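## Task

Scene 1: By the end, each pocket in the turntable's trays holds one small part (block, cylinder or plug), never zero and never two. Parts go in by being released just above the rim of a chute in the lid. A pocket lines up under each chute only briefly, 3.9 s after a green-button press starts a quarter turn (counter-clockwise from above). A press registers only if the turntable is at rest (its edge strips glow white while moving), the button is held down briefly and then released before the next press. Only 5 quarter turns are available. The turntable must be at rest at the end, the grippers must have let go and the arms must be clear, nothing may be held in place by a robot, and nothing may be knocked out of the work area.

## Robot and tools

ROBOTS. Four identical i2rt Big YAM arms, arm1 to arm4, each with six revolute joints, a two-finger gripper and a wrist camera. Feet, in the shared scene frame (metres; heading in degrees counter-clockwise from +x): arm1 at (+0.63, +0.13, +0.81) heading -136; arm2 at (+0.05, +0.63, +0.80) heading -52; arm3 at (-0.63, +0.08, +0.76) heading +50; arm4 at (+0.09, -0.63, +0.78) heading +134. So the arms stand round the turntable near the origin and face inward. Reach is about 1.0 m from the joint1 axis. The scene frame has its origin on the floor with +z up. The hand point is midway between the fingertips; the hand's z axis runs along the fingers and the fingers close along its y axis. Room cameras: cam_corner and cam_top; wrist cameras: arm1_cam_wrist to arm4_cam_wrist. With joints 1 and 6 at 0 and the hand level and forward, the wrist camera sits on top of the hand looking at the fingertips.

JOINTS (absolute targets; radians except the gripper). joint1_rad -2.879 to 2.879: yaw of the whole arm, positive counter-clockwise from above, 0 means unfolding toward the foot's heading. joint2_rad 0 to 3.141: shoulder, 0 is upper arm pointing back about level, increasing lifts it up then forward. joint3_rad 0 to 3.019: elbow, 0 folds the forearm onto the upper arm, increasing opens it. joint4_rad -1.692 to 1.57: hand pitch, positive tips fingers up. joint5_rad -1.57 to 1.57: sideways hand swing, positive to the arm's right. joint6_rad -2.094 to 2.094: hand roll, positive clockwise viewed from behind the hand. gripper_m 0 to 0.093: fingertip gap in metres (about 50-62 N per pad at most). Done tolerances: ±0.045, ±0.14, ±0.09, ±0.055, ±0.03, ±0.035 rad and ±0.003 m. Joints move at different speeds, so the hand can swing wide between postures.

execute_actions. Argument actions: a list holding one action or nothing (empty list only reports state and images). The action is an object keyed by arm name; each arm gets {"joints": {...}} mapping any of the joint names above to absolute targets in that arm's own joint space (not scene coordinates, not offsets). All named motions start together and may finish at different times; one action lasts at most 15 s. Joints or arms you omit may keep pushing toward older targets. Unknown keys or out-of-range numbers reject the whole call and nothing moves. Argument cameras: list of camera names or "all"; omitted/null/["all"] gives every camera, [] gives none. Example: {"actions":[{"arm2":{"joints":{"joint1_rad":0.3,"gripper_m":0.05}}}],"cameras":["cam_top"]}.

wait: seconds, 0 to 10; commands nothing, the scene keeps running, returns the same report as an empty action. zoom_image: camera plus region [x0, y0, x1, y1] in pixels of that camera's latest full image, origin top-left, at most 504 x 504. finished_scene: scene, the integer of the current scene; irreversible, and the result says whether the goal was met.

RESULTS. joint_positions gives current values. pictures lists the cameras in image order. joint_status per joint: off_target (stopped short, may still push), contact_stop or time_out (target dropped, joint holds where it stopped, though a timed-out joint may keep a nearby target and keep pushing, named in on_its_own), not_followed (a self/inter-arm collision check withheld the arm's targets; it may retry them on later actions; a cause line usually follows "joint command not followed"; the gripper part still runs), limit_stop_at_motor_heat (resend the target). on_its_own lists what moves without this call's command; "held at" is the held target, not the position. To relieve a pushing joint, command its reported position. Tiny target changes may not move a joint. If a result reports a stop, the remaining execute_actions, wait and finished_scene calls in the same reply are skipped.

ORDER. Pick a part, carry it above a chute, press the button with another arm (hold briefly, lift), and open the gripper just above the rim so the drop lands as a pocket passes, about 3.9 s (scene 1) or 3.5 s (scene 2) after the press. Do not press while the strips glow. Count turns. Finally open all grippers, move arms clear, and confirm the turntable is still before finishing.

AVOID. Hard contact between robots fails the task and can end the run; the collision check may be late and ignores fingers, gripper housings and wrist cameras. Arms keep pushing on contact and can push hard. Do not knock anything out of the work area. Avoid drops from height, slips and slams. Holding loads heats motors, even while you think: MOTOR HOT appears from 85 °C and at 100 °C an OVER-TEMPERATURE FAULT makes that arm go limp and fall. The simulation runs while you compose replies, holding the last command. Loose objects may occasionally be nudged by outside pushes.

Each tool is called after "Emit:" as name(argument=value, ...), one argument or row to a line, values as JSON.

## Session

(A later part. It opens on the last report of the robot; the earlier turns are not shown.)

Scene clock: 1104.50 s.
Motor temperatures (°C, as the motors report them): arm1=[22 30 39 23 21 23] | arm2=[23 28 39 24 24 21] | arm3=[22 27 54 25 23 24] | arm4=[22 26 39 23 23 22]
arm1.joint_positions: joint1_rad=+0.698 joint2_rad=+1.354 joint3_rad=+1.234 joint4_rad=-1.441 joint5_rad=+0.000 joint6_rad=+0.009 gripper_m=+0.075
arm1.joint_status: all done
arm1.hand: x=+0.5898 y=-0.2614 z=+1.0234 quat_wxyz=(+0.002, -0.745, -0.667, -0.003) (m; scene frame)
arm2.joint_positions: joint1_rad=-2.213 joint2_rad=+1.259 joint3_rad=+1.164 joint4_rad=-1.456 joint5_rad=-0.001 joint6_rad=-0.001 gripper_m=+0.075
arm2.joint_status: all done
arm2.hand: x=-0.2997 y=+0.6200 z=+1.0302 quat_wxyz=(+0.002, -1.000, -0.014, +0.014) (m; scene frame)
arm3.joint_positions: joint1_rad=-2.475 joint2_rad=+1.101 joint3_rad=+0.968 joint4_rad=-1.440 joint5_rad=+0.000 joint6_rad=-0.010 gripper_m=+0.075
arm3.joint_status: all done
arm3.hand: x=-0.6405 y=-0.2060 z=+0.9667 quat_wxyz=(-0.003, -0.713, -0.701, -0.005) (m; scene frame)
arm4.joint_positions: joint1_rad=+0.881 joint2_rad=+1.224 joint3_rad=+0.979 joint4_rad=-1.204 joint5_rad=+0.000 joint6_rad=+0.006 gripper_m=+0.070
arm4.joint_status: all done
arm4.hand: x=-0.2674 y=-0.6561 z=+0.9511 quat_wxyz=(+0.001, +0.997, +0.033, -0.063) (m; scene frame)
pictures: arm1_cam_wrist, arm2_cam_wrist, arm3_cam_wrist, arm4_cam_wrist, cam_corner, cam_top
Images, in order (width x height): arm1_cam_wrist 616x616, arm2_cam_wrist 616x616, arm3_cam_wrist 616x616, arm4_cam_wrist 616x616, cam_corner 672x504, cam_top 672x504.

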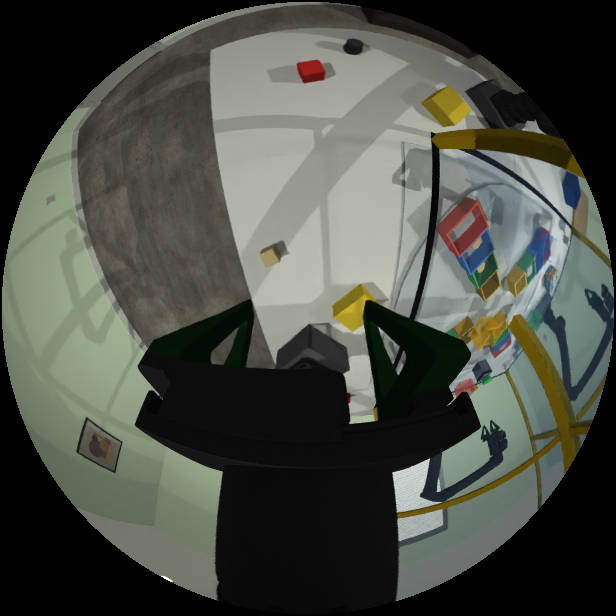

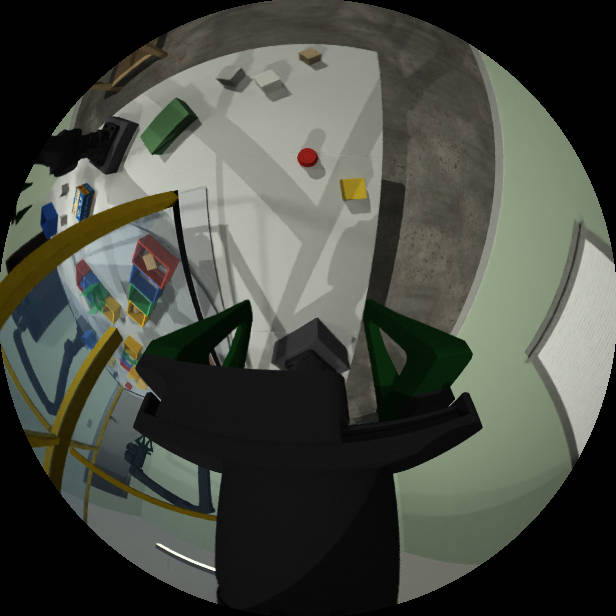

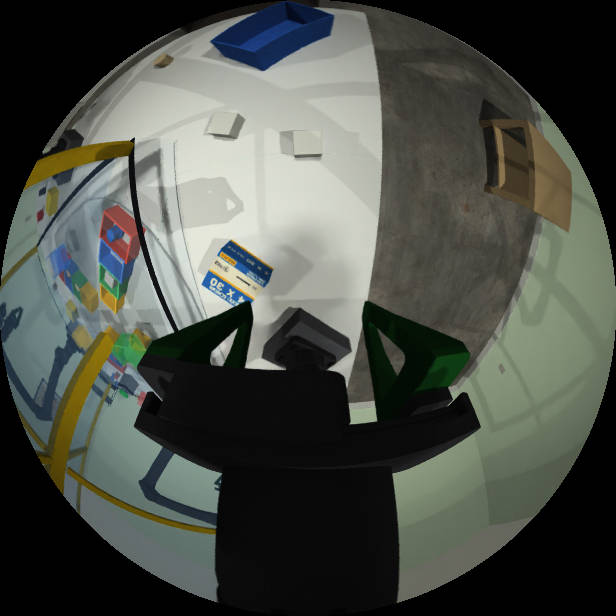

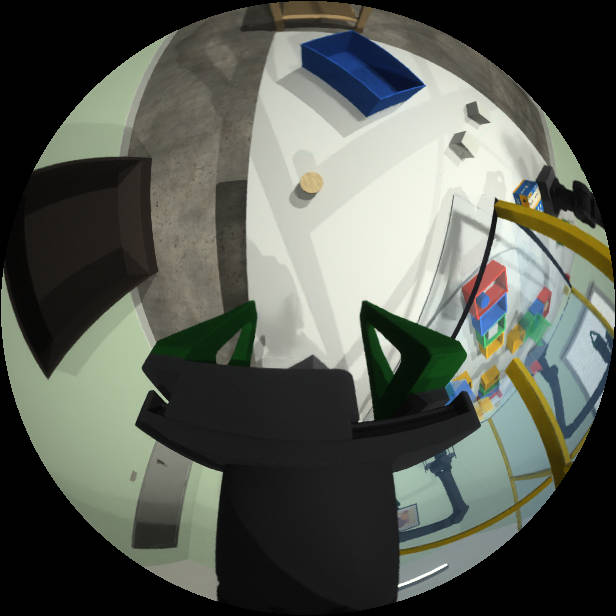

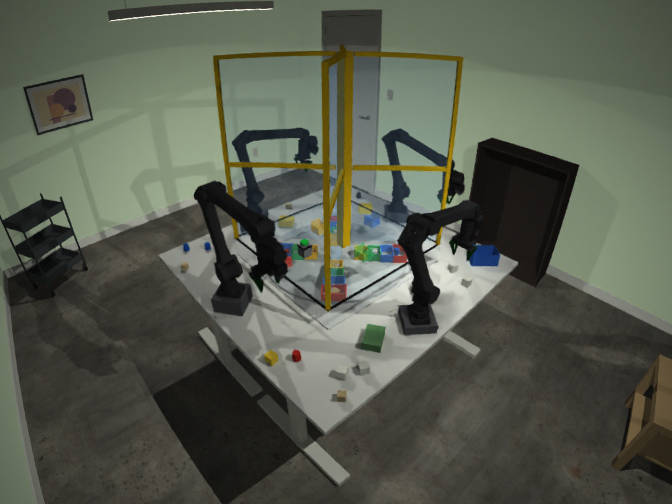

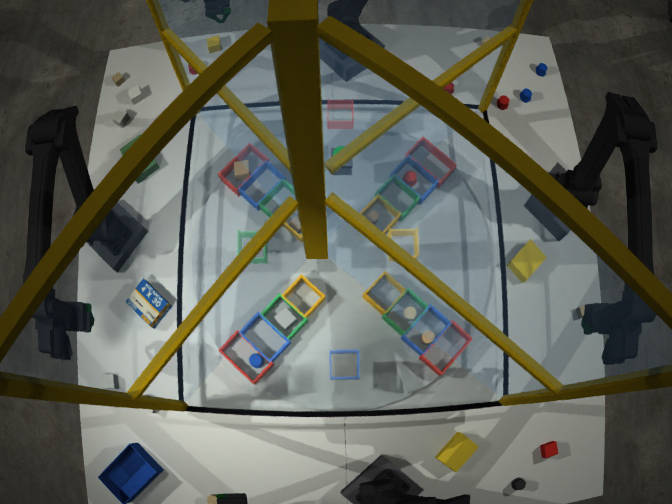

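Emit:
execute_actions(
  actions=[
    {"arm1":{"joints":{"joint2_rad":2.20,"joint3_rad":1.857,"joint4_rad":-0.901,"joint6_rad":-0.284}},"arm2":{"joints":{"joint2_rad":1.83,"joint4_rad":-0.797}},"arm3":{"joints":{"joint2_rad":1.43,"joint3_rad":0.704,"joint4_rad":-0.296}},"arm4":{"joints":{"joint1_rad":0.864,"joint2_rad":1.652,"joint4_rad":-0.669}}},
  ],
  cameras=["arm1_cam_wrist","arm2_cam_wrist","arm3_cam_wrist","arm4_cam_wrist"],
)

Emit:
zoom_image(
  camera="arm1_cam_wrist",
  region=[245, 245, 371, 371],
)

Emit:
zoom_image(
  camera="arm2_cam_wrist",
  region=[245, 245, 371, 371],
)

Emit:
zoom_image(
  camera="arm3_cam_wrist",
  region=[245, 245, 371, 371],
)

Emit:
zoom_image(
  camera="arm4_cam_wrist",
  region=[245, 245, 371, 371],
)

Scene clock: 1129.87 s.
Motor temperatures (°C, as the motors report them): arm1=[22 30 40 23 21 23] | arm2=[23 28 41 24 24 21] | arm3=[22 27 53 25 23 24] | arm4=[22 26 40 23 23 22]
arm1.joint_positions: joint1_rad=+0.698 joint2_rad=+2.197 joint3_rad=+1.819 joint4_rad=-0.910 joint5_rad=+0.000 joint6_rad=-0.274 gripper_m=+0.075
arm1.joint_status: all done
arm1.hand: x=+0.5563 y=-0.5905 z=+0.8150 quat_wxyz=(-0.075, -0.638, -0.759, +0.110) (m; scene frame)
arm2.joint_positions: joint1_rad=-2.213 joint2_rad=+1.838 joint3_rad=+1.165 joint4_rad=-0.814 joint5_rad=-0.001 joint6_rad=-0.001 gripper_m=+0.075
arm2.joint_status: all done
arm2.hand: x=-0.4528 y=+0.6170 z=+0.7963 quat_wxyz=(+0.001, -0.999, -0.014, +0.046) (m; scene frame)
arm3.joint_positions: joint1_rad=-2.475 joint2_rad=+1.439 joint3_rad=+0.691 joint4_rad=-0.312 joint5_rad=+0.000 joint6_rad=-0.010 gripper_m=+0.075
arm3.joint_status: all done
arm3.hand: x=-0.6429 y=-0.3566 z=+0.8046 quat_wxyz=(-0.179, -0.691, -0.677, +0.178) (m; scene frame)
arm4.joint_positions: joint1_rad=+0.870 joint2_rad=+1.668 joint3_rad=+0.979 joint4_rad=-0.681 joint5_rad=+0.000 joint6_rad=+0.006 gripper_m=+0.070
arm4.joint_status: all done
arm4.hand: x=-0.3805 y=-0.6588 z=+0.7954 quat_wxyz=(+0.002, +0.994, +0.028, -0.102) (m; scene frame)
pictures: arm1_cam_wrist, arm2_cam_wrist, arm3_cam_wrist, arm4_cam_wrist
Images, in order (width x height): arm1_cam_wrist 616x616, arm2_cam_wrist 616x616, arm3_cam_wrist 616x616, arm4_cam_wrist 616x616.

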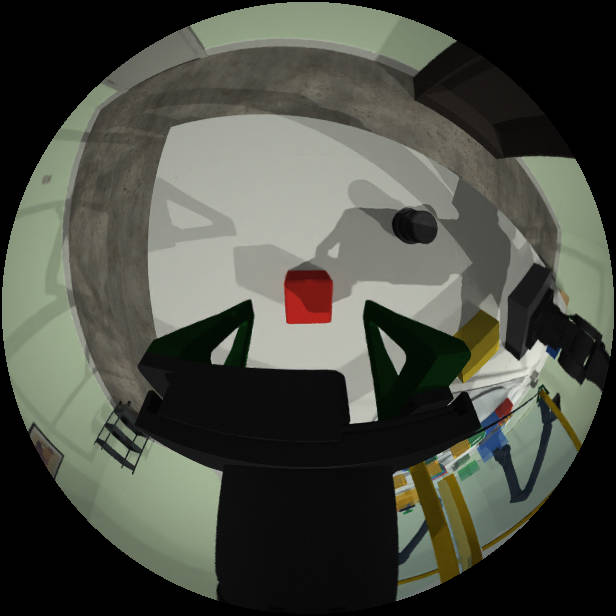

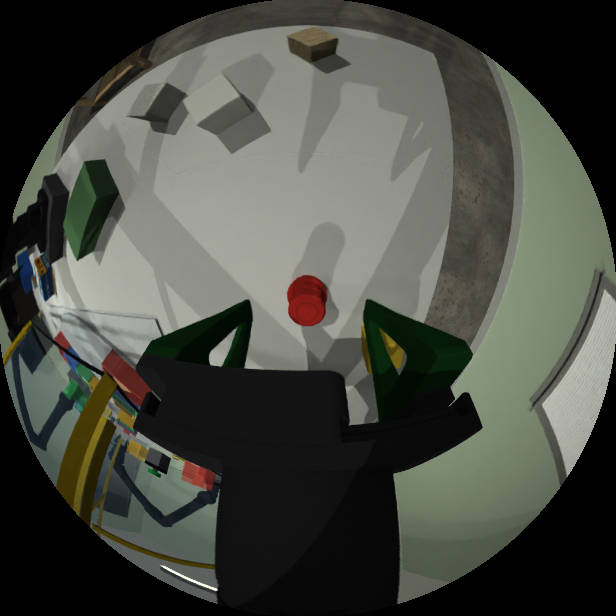

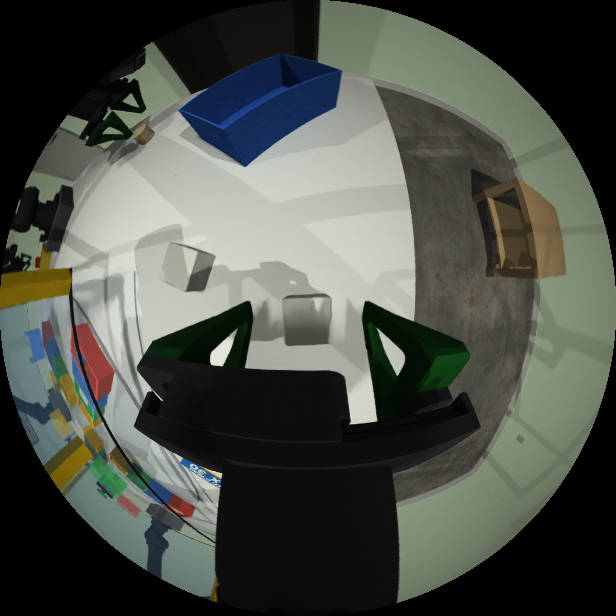

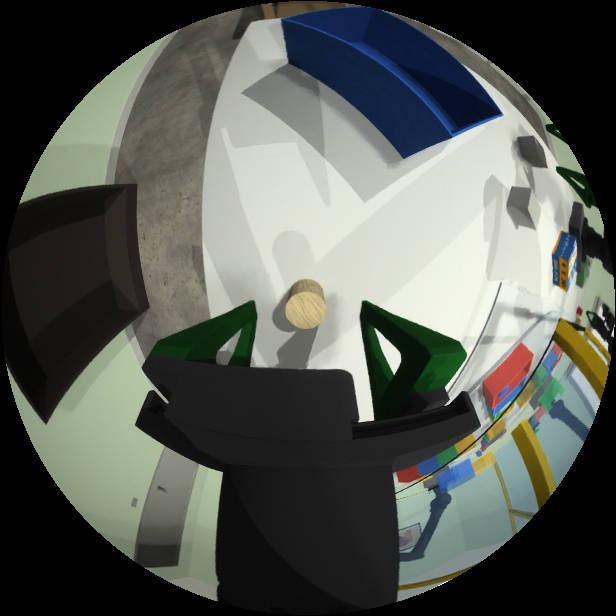

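Region (245, 245, 371, 371) of arm1_cam_wrist's 616x616 image, scaled by 4.000, with more detail than that image has.

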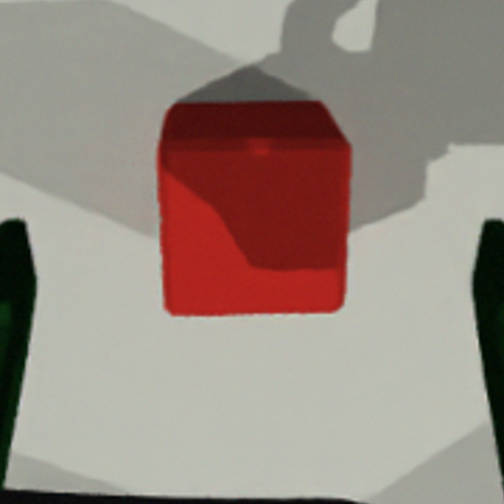

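Region (245, 245, 371, 371) of arm2_cam_wrist's 616x616 image, scaled by 4.000, with more detail than that image has.

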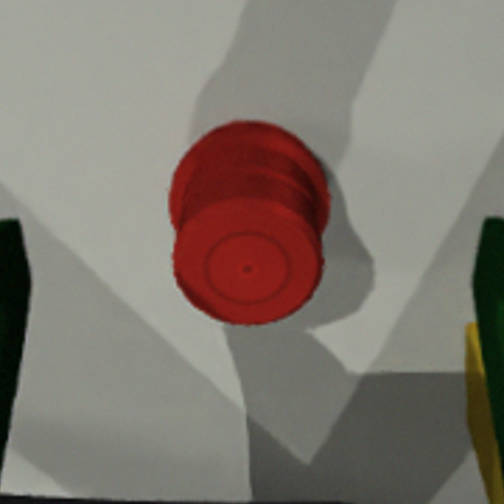

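Region (245, 245, 371, 371) of arm3_cam_wrist's 616x616 image, scaled by 4.000, with more detail than that image has.

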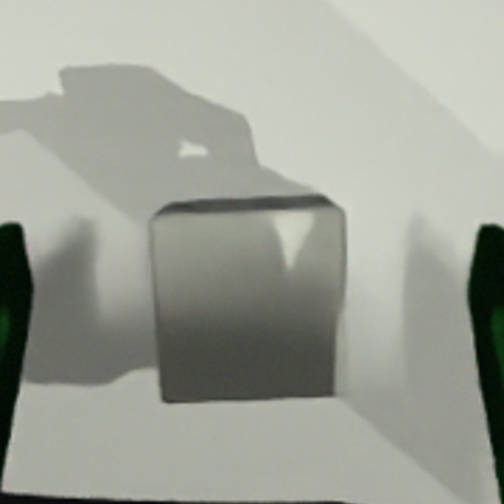

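Region (245, 245, 371, 371) of arm4_cam_wrist's 616x616 image, scaled by 4.000, with more detail than that image has.

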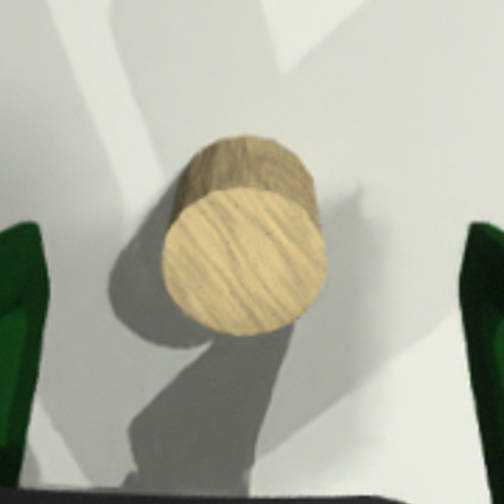

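Emit:
execute_actions(
  actions=[
    {"arm1":{"joints":{"joint1_rad":0.675,"joint2_rad":2.298,"joint4_rad":-0.882,"gripper_m":0.068}},"arm2":{"joints":{"joint2_rad":1.956,"joint4_rad":-0.853,"gripper_m":0.058}},"arm3":{"joints":{"joint2_rad":1.576,"joint4_rad":-0.278,"joint6_rad":-0.066,"gripper_m":0.060}},"arm4":{"joints":{"joint2_rad":1.761,"gripper_m":0.055}}},
  ],
  cameras=["arm1_cam_wrist","arm2_cam_wrist","arm3_cam_wrist","arm4_cam_wrist"],
)

Emit:
zoom_image(
  camera="arm1_cam_wrist",
  region=[245, 245, 371, 371],
)

Emit:
zoom_image(
  camera="arm2_cam_wrist",
  region=[245, 245, 371, 371],
)

Emit:
zoom_image(
  camera="arm3_cam_wrist",
  region=[245, 245, 371, 371],
)

Emit:
zoom_image(
  camera="arm4_cam_wrist",
  region=[245, 245, 371, 371],
)

Scene clock: 1152.23 s.
Motor temperatures (°C, as the motors report them): arm1=[22 33 42 23 21 23] | arm2=[23 29 40 24 24 21] | arm3=[22 27 49 25 23 24] | arm4=[22 27 39 23 23 22]
arm1.joint_positions: joint1_rad=+0.688 joint2_rad=+2.287 joint3_rad=+1.829 joint4_rad=-0.890 joint5_rad=+0.000 joint6_rad=-0.274 gripper_m=+0.068
arm1.joint_status: all done
arm1.hand: x=+0.5492 y=-0.5849 z=+0.7576 quat_wxyz=(-0.058, -0.644, -0.758, +0.086) (m; scene frame)
arm2.joint_positions: joint1_rad=-2.213 joint2_rad=+1.963 joint3_rad=+1.167 joint4_rad=-0.841 joint5_rad=-0.001 joint6_rad=-0.001 gripper_m=+0.058
arm2.joint_status: all done
arm2.hand: x=-0.4273 y=+0.6180 z=+0.7379 quat_wxyz=(+0.002, -0.999, -0.014, -0.029) (m; scene frame)
arm3.joint_positions: joint1_rad=-2.475 joint2_rad=+1.586 joint3_rad=+0.691 joint4_rad=-0.289 joint5_rad=+0.000 joint6_rad=-0.055 gripper_m=+0.060
arm3.joint_status: all done
arm3.hand: x=-0.6419 y=-0.3440 z=+0.7462 quat_wxyz=(-0.133, -0.685, -0.703, +0.137) (m; scene frame)
arm4.joint_positions: joint1_rad=+0.870 joint2_rad=+1.768 joint3_rad=+0.979 joint4_rad=-0.678 joint5_rad=+0.000 joint6_rad=+0.006 gripper_m=+0.055
arm4.joint_status: all done
arm4.hand: x=-0.3679 y=-0.6579 z=+0.7514 quat_wxyz=(+0.000, +0.998, +0.028, -0.054) (m; scene frame)
pictures: arm1_cam_wrist, arm2_cam_wrist, arm3_cam_wrist, arm4_cam_wrist
Images, in order (width x height): arm1_cam_wrist 616x616, arm2_cam_wrist 616x616, arm3_cam_wrist 616x616, arm4_cam_wrist 616x616.

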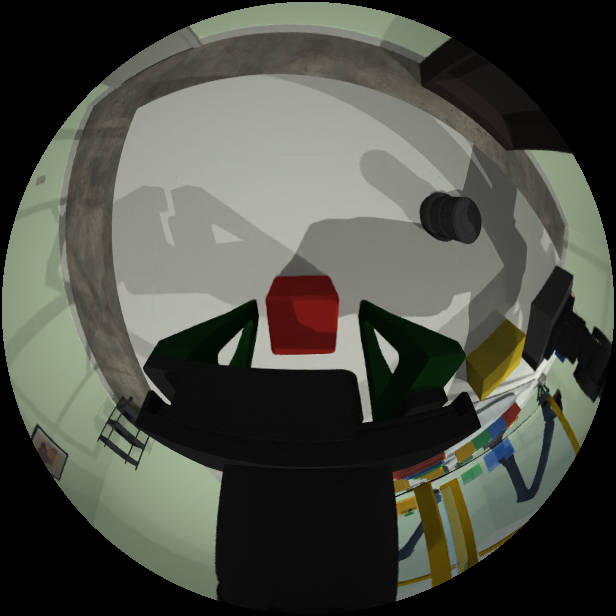

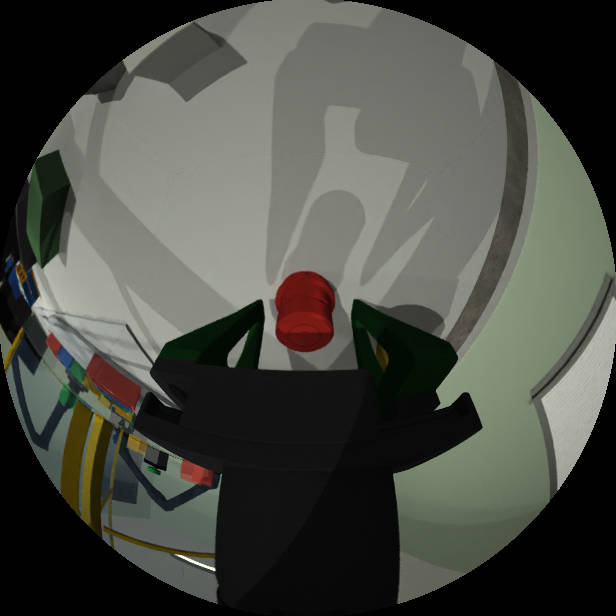

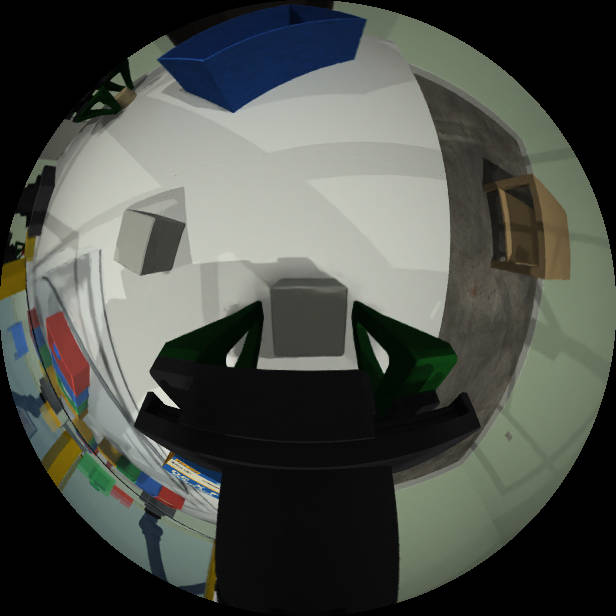

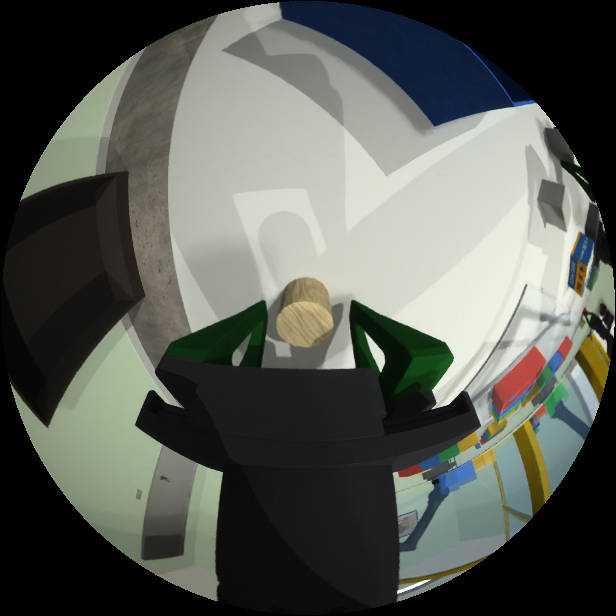

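Region (245, 245, 371, 371) of arm1_cam_wrist's 616x616 image, scaled by 4.000, with more detail than that image has.

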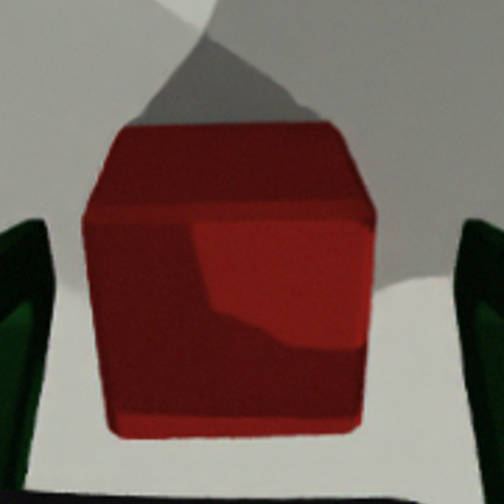

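Region (245, 245, 371, 371) of arm2_cam_wrist's 616x616 image, scaled by 4.000, with more detail than that image has.

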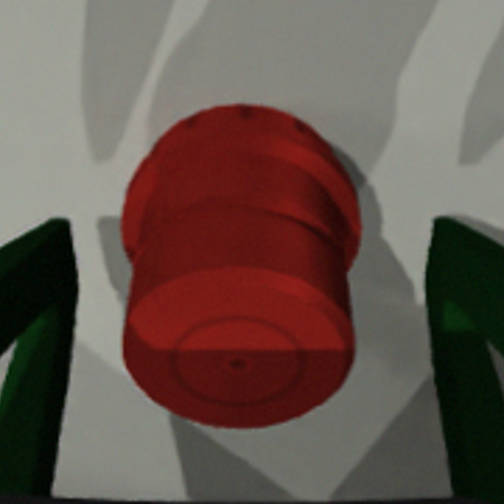

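Region (245, 245, 371, 371) of arm3_cam_wrist's 616x616 image, scaled by 4.000, with more detail than that image has.

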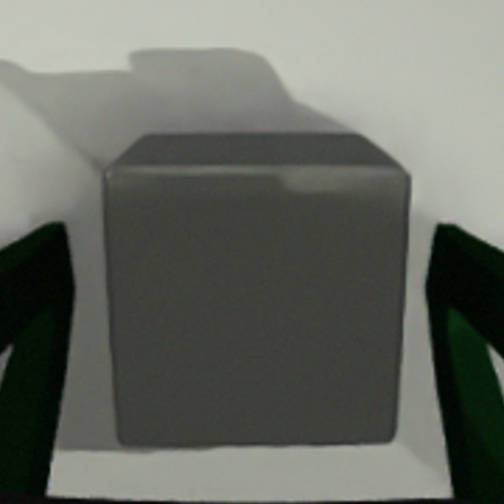

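Region (245, 245, 371, 371) of arm4_cam_wrist's 616x616 image, scaled by 4.000, with more detail than that image has.

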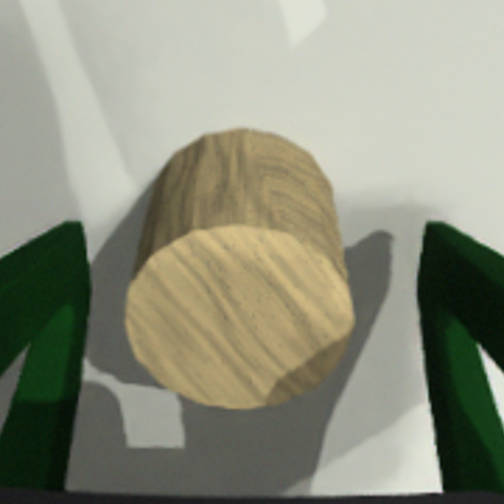

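Emit:
execute_actions(
  actions=[
    {"arm1":{"joints":{"gripper_m":0.03}},"arm2":{"joints":{"gripper_m":0.02}},"arm3":{"joints":{"gripper_m":0.03}},"arm4":{"joints":{"gripper_m":0.022}}},
  ],
  cameras=["arm1_cam_wrist","arm2_cam_wrist"],
)

Scene clock: 1164.17 s.
Motor temperatures (°C, as the motors report them): arm1=[22 34 42 23 21 23] | arm2=[23 30 39 24 24 21] | arm3=[22 27 48 25 23 24] | arm4=[22 27 38 23 23 22]
arm1.joint_positions: joint1_rad=+0.688 joint2_rad=+2.287 joint3_rad=+1.829 joint4_rad=-0.889 joint5_rad=+0.000 joint6_rad=-0.275 gripper_m=+0.040
arm1.joint_status: gripper_m off_target (ended at +0.040, target +0.030)
arm1.hand: x=+0.5492 y=-0.5849 z=+0.7576 quat_wxyz=(-0.058, -0.644, -0.758, +0.086) (m; scene frame)
arm2.joint_positions: joint1_rad=-2.213 joint2_rad=+1.962 joint3_rad=+1.169 joint4_rad=-0.843 joint5_rad=+0.000 joint6_rad=-0.001 gripper_m=+0.028
arm2.joint_status: gripper_m off_target (ended at +0.028, target +0.020)
arm2.hand: x=-0.4277 y=+0.6180 z=+0.7388 quat_wxyz=(+0.002, -1.000, -0.014, -0.028) (m; scene frame)
arm3.joint_positions: joint1_rad=-2.475 joint2_rad=+1.586 joint3_rad=+0.691 joint4_rad=-0.289 joint5_rad=+0.000 joint6_rad=-0.055 gripper_m=+0.040
arm3.joint_status: gripper_m off_target (ended at +0.040, target +0.030)
arm3.hand: x=-0.6419 y=-0.3440 z=+0.7462 quat_wxyz=(-0.133, -0.685, -0.703, +0.137) (m; scene frame)
arm4.joint_positions: joint1_rad=+0.870 joint2_rad=+1.768 joint3_rad=+0.979 joint4_rad=-0.678 joint5_rad=+0.000 joint6_rad=+0.006 gripper_m=+0.030
arm4.joint_status: gripper_m off_target (ended at +0.030, target +0.022)
arm4.hand: x=-0.3679 y=-0.6579 z=+0.7514 quat_wxyz=(+0.000, +0.998, +0.028, -0.054) (m; scene frame)
pictures: arm1_cam_wrist, arm2_cam_wrist
Images, in order (width x height): arm1_cam_wrist 616x616, arm2_cam_wrist 616x616.

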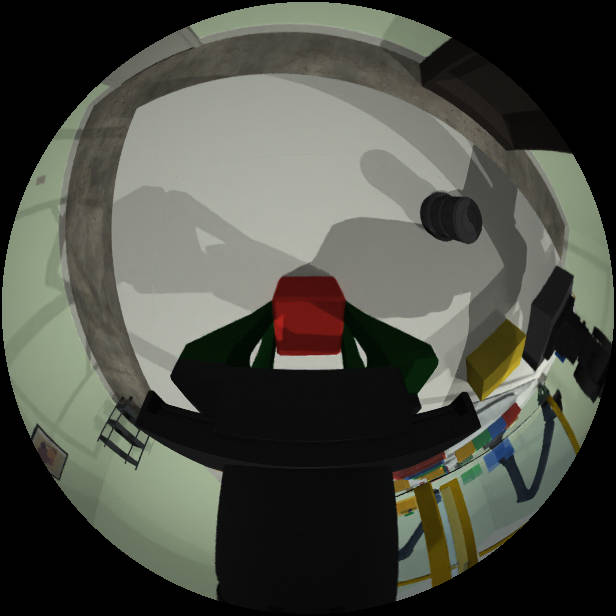

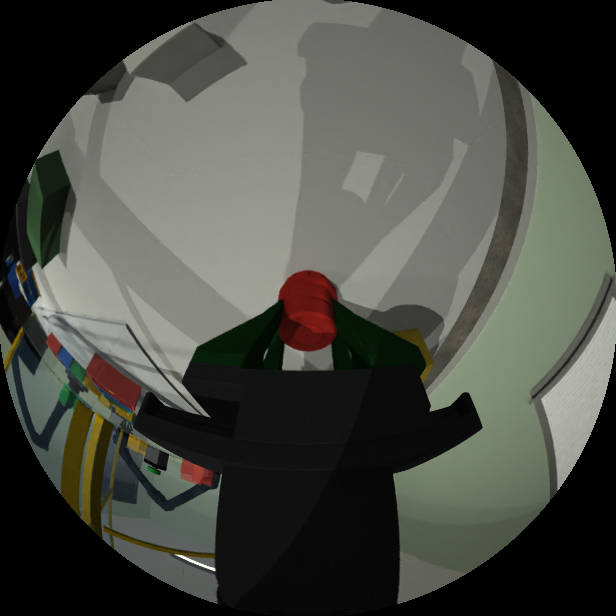

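Emit:
execute_actions(
  actions=[
    {"arm1":{"joints":{"joint2_rad":1.12,"joint3_rad":1.252,"joint4_rad":-0.998}},"arm2":{"joints":{"joint2_rad":1.10,"joint3_rad":1.168,"joint4_rad":-1.246}},"arm3":{"joints":{"joint2_rad":0.90,"joint3_rad":0.985,"joint4_rad":-0.813}},"arm4":{"joints":{"joint2_rad":1.19,"joint4_rad":-1.187}}},
  ],
  cameras=["arm1_cam_wrist","cam_top"],
)

Scene clock: 1184.47 s.
Motor temperatures (°C, as the motors report them): arm1=[22 34 42 23 21 23] | arm2=[23 30 39 24 24 21] | arm3=[22 27 48 25 23 24] | arm4=[22 27 38 23 23 22]
arm1.joint_positions: joint1_rad=+0.688 joint2_rad=+1.112 joint3_rad=+1.253 joint4_rad=-0.993 joint5_rad=+0.000 joint6_rad=-0.275 gripper_m=+0.040
arm1.joint_status: all done
arm1.hand: x=+0.5779 y=-0.3298 z=+1.1673 quat_wxyz=(-0.192, -0.608, -0.716, +0.285) (m; scene frame)
arm2.joint_positions: joint1_rad=-2.213 joint2_rad=+1.101 joint3_rad=+1.159 joint4_rad=-1.234 joint5_rad=+0.000 joint6_rad=-0.001 gripper_m=+0.028
arm2.joint_status: all done
arm2.hand: x=-0.3307 y=+0.6190 z=+1.0948 quat_wxyz=(+0.000, -0.980, -0.014, +0.200) (m; scene frame)
arm3.joint_positions: joint1_rad=-2.475 joint2_rad=+0.896 joint3_rad=+0.963 joint4_rad=-0.805 joint5_rad=+0.000 joint6_rad=-0.055 gripper_m=+0.040
arm3.joint_status: all done
arm3.hand: x=-0.6450 y=-0.3187 z=+1.0925 quat_wxyz=(-0.277, -0.639, -0.655, +0.293) (m; scene frame)
arm4.joint_positions: joint1_rad=+0.870 joint2_rad=+1.182 joint3_rad=+0.979 joint4_rad=-1.180 joint5_rad=+0.000 joint6_rad=+0.006 gripper_m=+0.030
arm4.joint_status: all done
arm4.hand: x=-0.2712 y=-0.6526 z=+0.9662 quat_wxyz=(+0.002, +0.995, +0.028, -0.095) (m; scene frame)
pictures: arm1_cam_wrist, cam_top
Images, in order (width x height): arm1_cam_wrist 616x616, cam_top 672x504.

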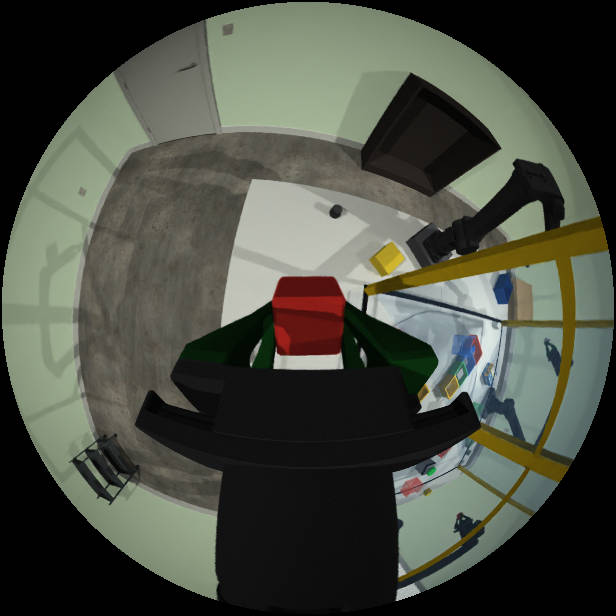

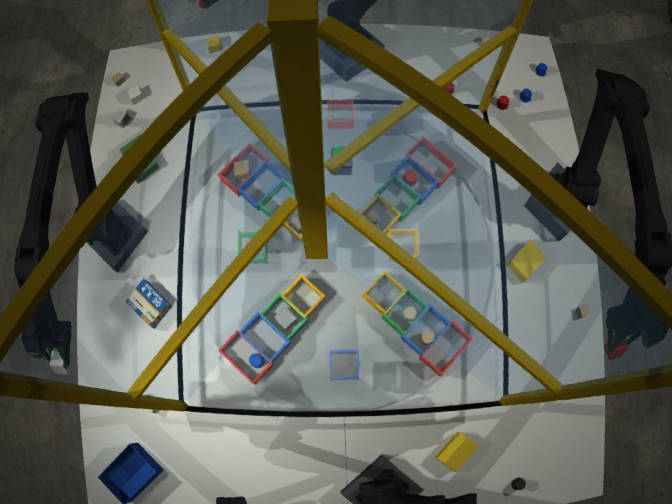

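Emit:
execute_actions(
  actions=[
    {"arm1":{"joints":{"joint1_rad":-0.518,"joint6_rad":0.31}},"arm2":{"joints":{"joint1_rad":-0.765,"joint6_rad":0.16}},"arm3":{"joints":{"joint1_rad":-1.064,"joint6_rad":-0.19}},"arm4":{"joints":{"joint1_rad":-0.514,"joint6_rad":0.26}}},
  ],
  cameras=[],
)

Scene clock: 1192.80 s.
Motor temperatures (°C, as the motors report them): arm1=[22 33 41 23 21 23] | arm2=[23 29 39 24 24 21] | arm3=[22 27 50 25 23 24] | arm4=[22 27 39 23 23 22]
arm1.joint_positions: joint1_rad=-0.513 joint2_rad=+1.118 joint3_rad=+1.253 joint4_rad=-0.993 joint5_rad=+0.000 joint6_rad=+0.300 gripper_m=+0.040
arm1.joint_status: all done
arm1.hand: x=+0.1877 y=+0.0066 z=+1.1694 quat_wxyz=(-0.088, -0.938, +0.017, +0.334) (m; scene frame)
arm2.joint_positions: joint1_rad=-0.765 joint2_rad=+1.101 joint3_rad=+1.159 joint4_rad=-1.234 joint5_rad=+0.000 joint6_rad=+0.146 gripper_m=+0.028
arm2.joint_status: all done
arm2.hand: x=+0.0184 y=+0.2437 z=+1.0902 quat_wxyz=(-0.138, -0.772, -0.606, +0.137) (m; scene frame)
arm3.joint_positions: joint1_rad=-1.069 joint2_rad=+0.899 joint3_rad=+0.963 joint4_rad=-0.805 joint5_rad=+0.000 joint6_rad=-0.180 gripper_m=+0.040
arm3.joint_status: all done
arm3.hand: x=-0.2393 y=+0.0053 z=+1.0963 quat_wxyz=(-0.401, -0.006, -0.913, +0.074) (m; scene frame)
arm4.joint_positions: joint1_rad=-0.515 joint2_rad=+1.185 joint3_rad=+0.979 joint4_rad=-1.180 joint5_rad=+0.000 joint6_rad=+0.254 gripper_m=+0.030
arm4.joint_status: all done
arm4.hand: x=+0.0010 y=-0.2804 z=+0.9654 quat_wxyz=(-0.047, +0.702, -0.706, -0.082) (m; scene frame)
pictures: none
No camera images: the call's "cameras" was empty. Leave "cameras" out to get every camera's image.

Emit:
execute_actions(
  actions=[
    {"arm1":{"joints":{"joint2_rad":1.608}},"arm2":{"joints":{"joint2_rad":1.443}},"arm3":{"joints":{"joint2_rad":1.298}},"arm4":{"joints":{"joint2_rad":1.310}}},
  ],
  cameras=["arm1_cam_wrist","arm2_cam_wrist","arm3_cam_wrist","arm4_cam_wrist"],
)

Emit:
zoom_image(
  camera="arm1_cam_wrist",
  region=[245, 225, 371, 351],
)

Emit:
zoom_image(
  camera="arm2_cam_wrist",
  region=[245, 205, 371, 331],
)

Emit:
zoom_image(
  camera="arm3_cam_wrist",
  region=[245, 225, 371, 351],
)

Emit:
zoom_image(
  camera="arm4_cam_wrist",
  region=[245, 220, 371, 346],
)

Scene clock: 1199.20 s.
Motor temperatures (°C, as the motors report them): arm1=[22 32 41 23 21 23] | arm2=[23 29 40 24 24 21] | arm3=[22 27 51 25 23 24] | arm4=[22 26 39 23 23 22]
arm1.joint_positions: joint1_rad=-0.513 joint2_rad=+1.612 joint3_rad=+1.238 joint4_rad=-0.994 joint5_rad=+0.000 joint6_rad=+0.300 gripper_m=+0.040
arm1.joint_status: all done
arm1.hand: x=+0.1360 y=-0.0032 z=+0.9290 quat_wxyz=(-0.020, -0.995, +0.020, +0.097) (m; scene frame)
arm2.joint_positions: joint1_rad=-0.765 joint2_rad=+1.462 joint3_rad=+1.159 joint4_rad=-1.234 joint5_rad=+0.000 joint6_rad=+0.146 gripper_m=+0.028
arm2.joint_status: all done
arm2.hand: x=+0.0139 y=+0.2103 z=+0.9507 quat_wxyz=(-0.008, -0.787, -0.616, +0.014) (m; scene frame)
arm3.joint_positions: joint1_rad=-1.069 joint2_rad=+1.307 joint3_rad=+0.963 joint4_rad=-0.807 joint5_rad=+0.000 joint6_rad=-0.180 gripper_m=+0.040
arm3.joint_status: all done
arm3.hand: x=-0.1917 y=-0.0034 z=+0.9297 quat_wxyz=(-0.210, -0.006, -0.977, +0.038) (m; scene frame)
arm4.joint_positions: joint1_rad=-0.515 joint2_rad=+1.322 joint3_rad=+0.979 joint4_rad=-1.180 joint5_rad=+0.000 joint6_rad=+0.254 gripper_m=+0.030
arm4.joint_status: all done
arm4.hand: x=-0.0002 y=-0.2759 z=+0.9186 quat_wxyz=(-0.012, +0.705, -0.709, -0.023) (m; scene frame)
pictures: arm1_cam_wrist, arm2_cam_wrist, arm3_cam_wrist, arm4_cam_wrist
Images, in order (width x height): arm1_cam_wrist 616x616, arm2_cam_wrist 616x616, arm3_cam_wrist 616x616, arm4_cam_wrist 616x616.

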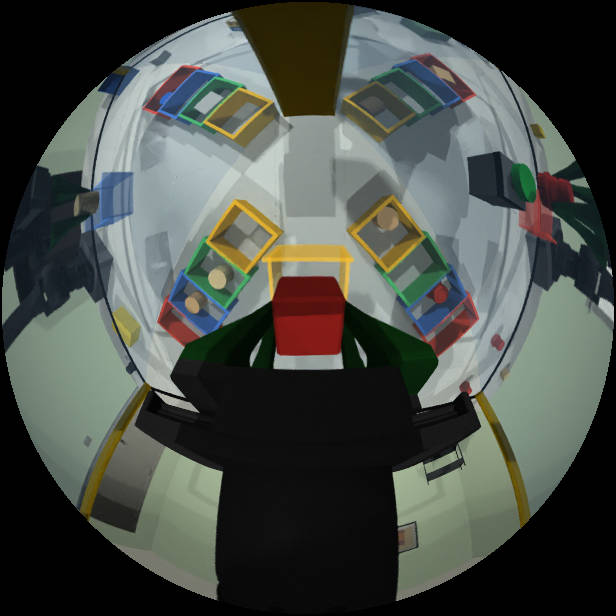

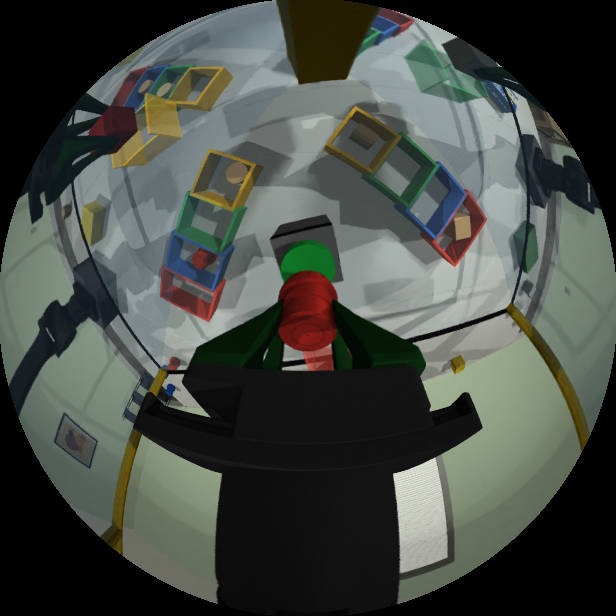

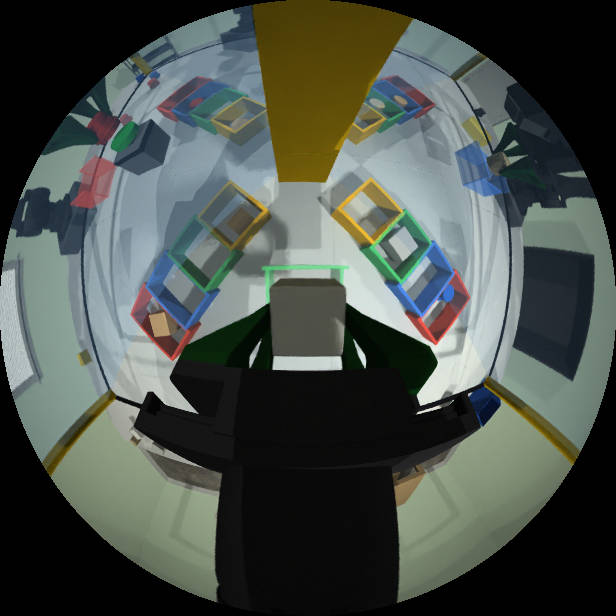

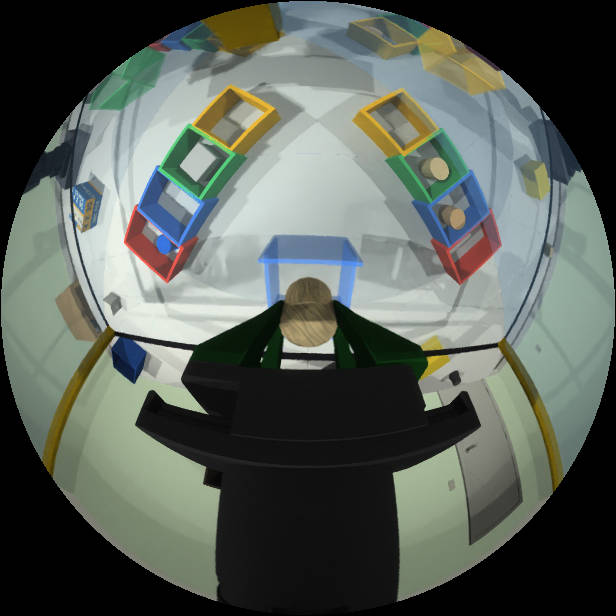

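Region (245, 225, 371, 351) of arm1_cam_wrist's 616x616 image, scaled by 4.000, with more detail than that image has.

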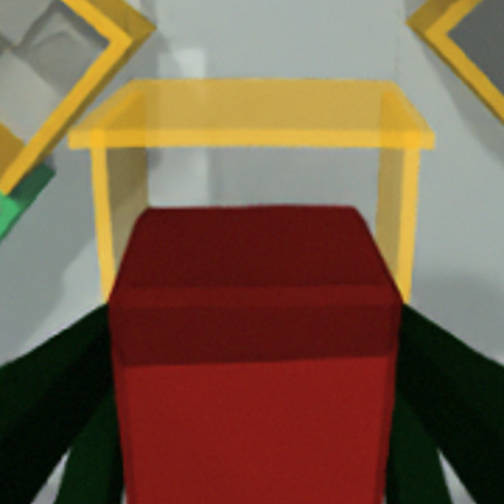

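Region (245, 205, 371, 331) of arm2_cam_wrist's 616x616 image, scaled by 4.000, with more detail than that image has.

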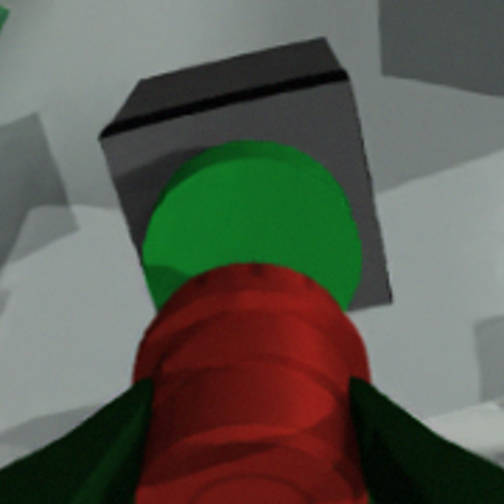

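Region (245, 225, 371, 351) of arm3_cam_wrist's 616x616 image, scaled by 4.000, with more detail than that image has.

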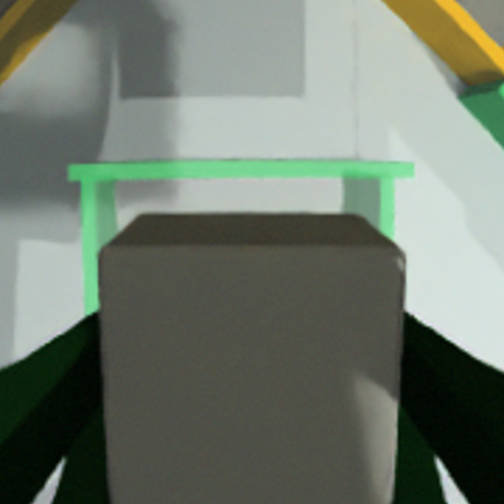

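Region (245, 220, 371, 346) of arm4_cam_wrist's 616x616 image, scaled by 4.000, with more detail than that image has.

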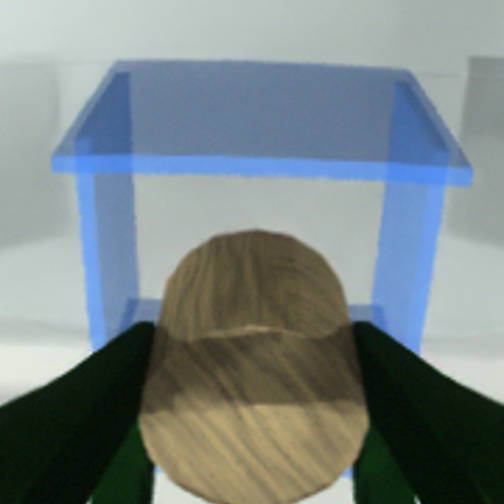

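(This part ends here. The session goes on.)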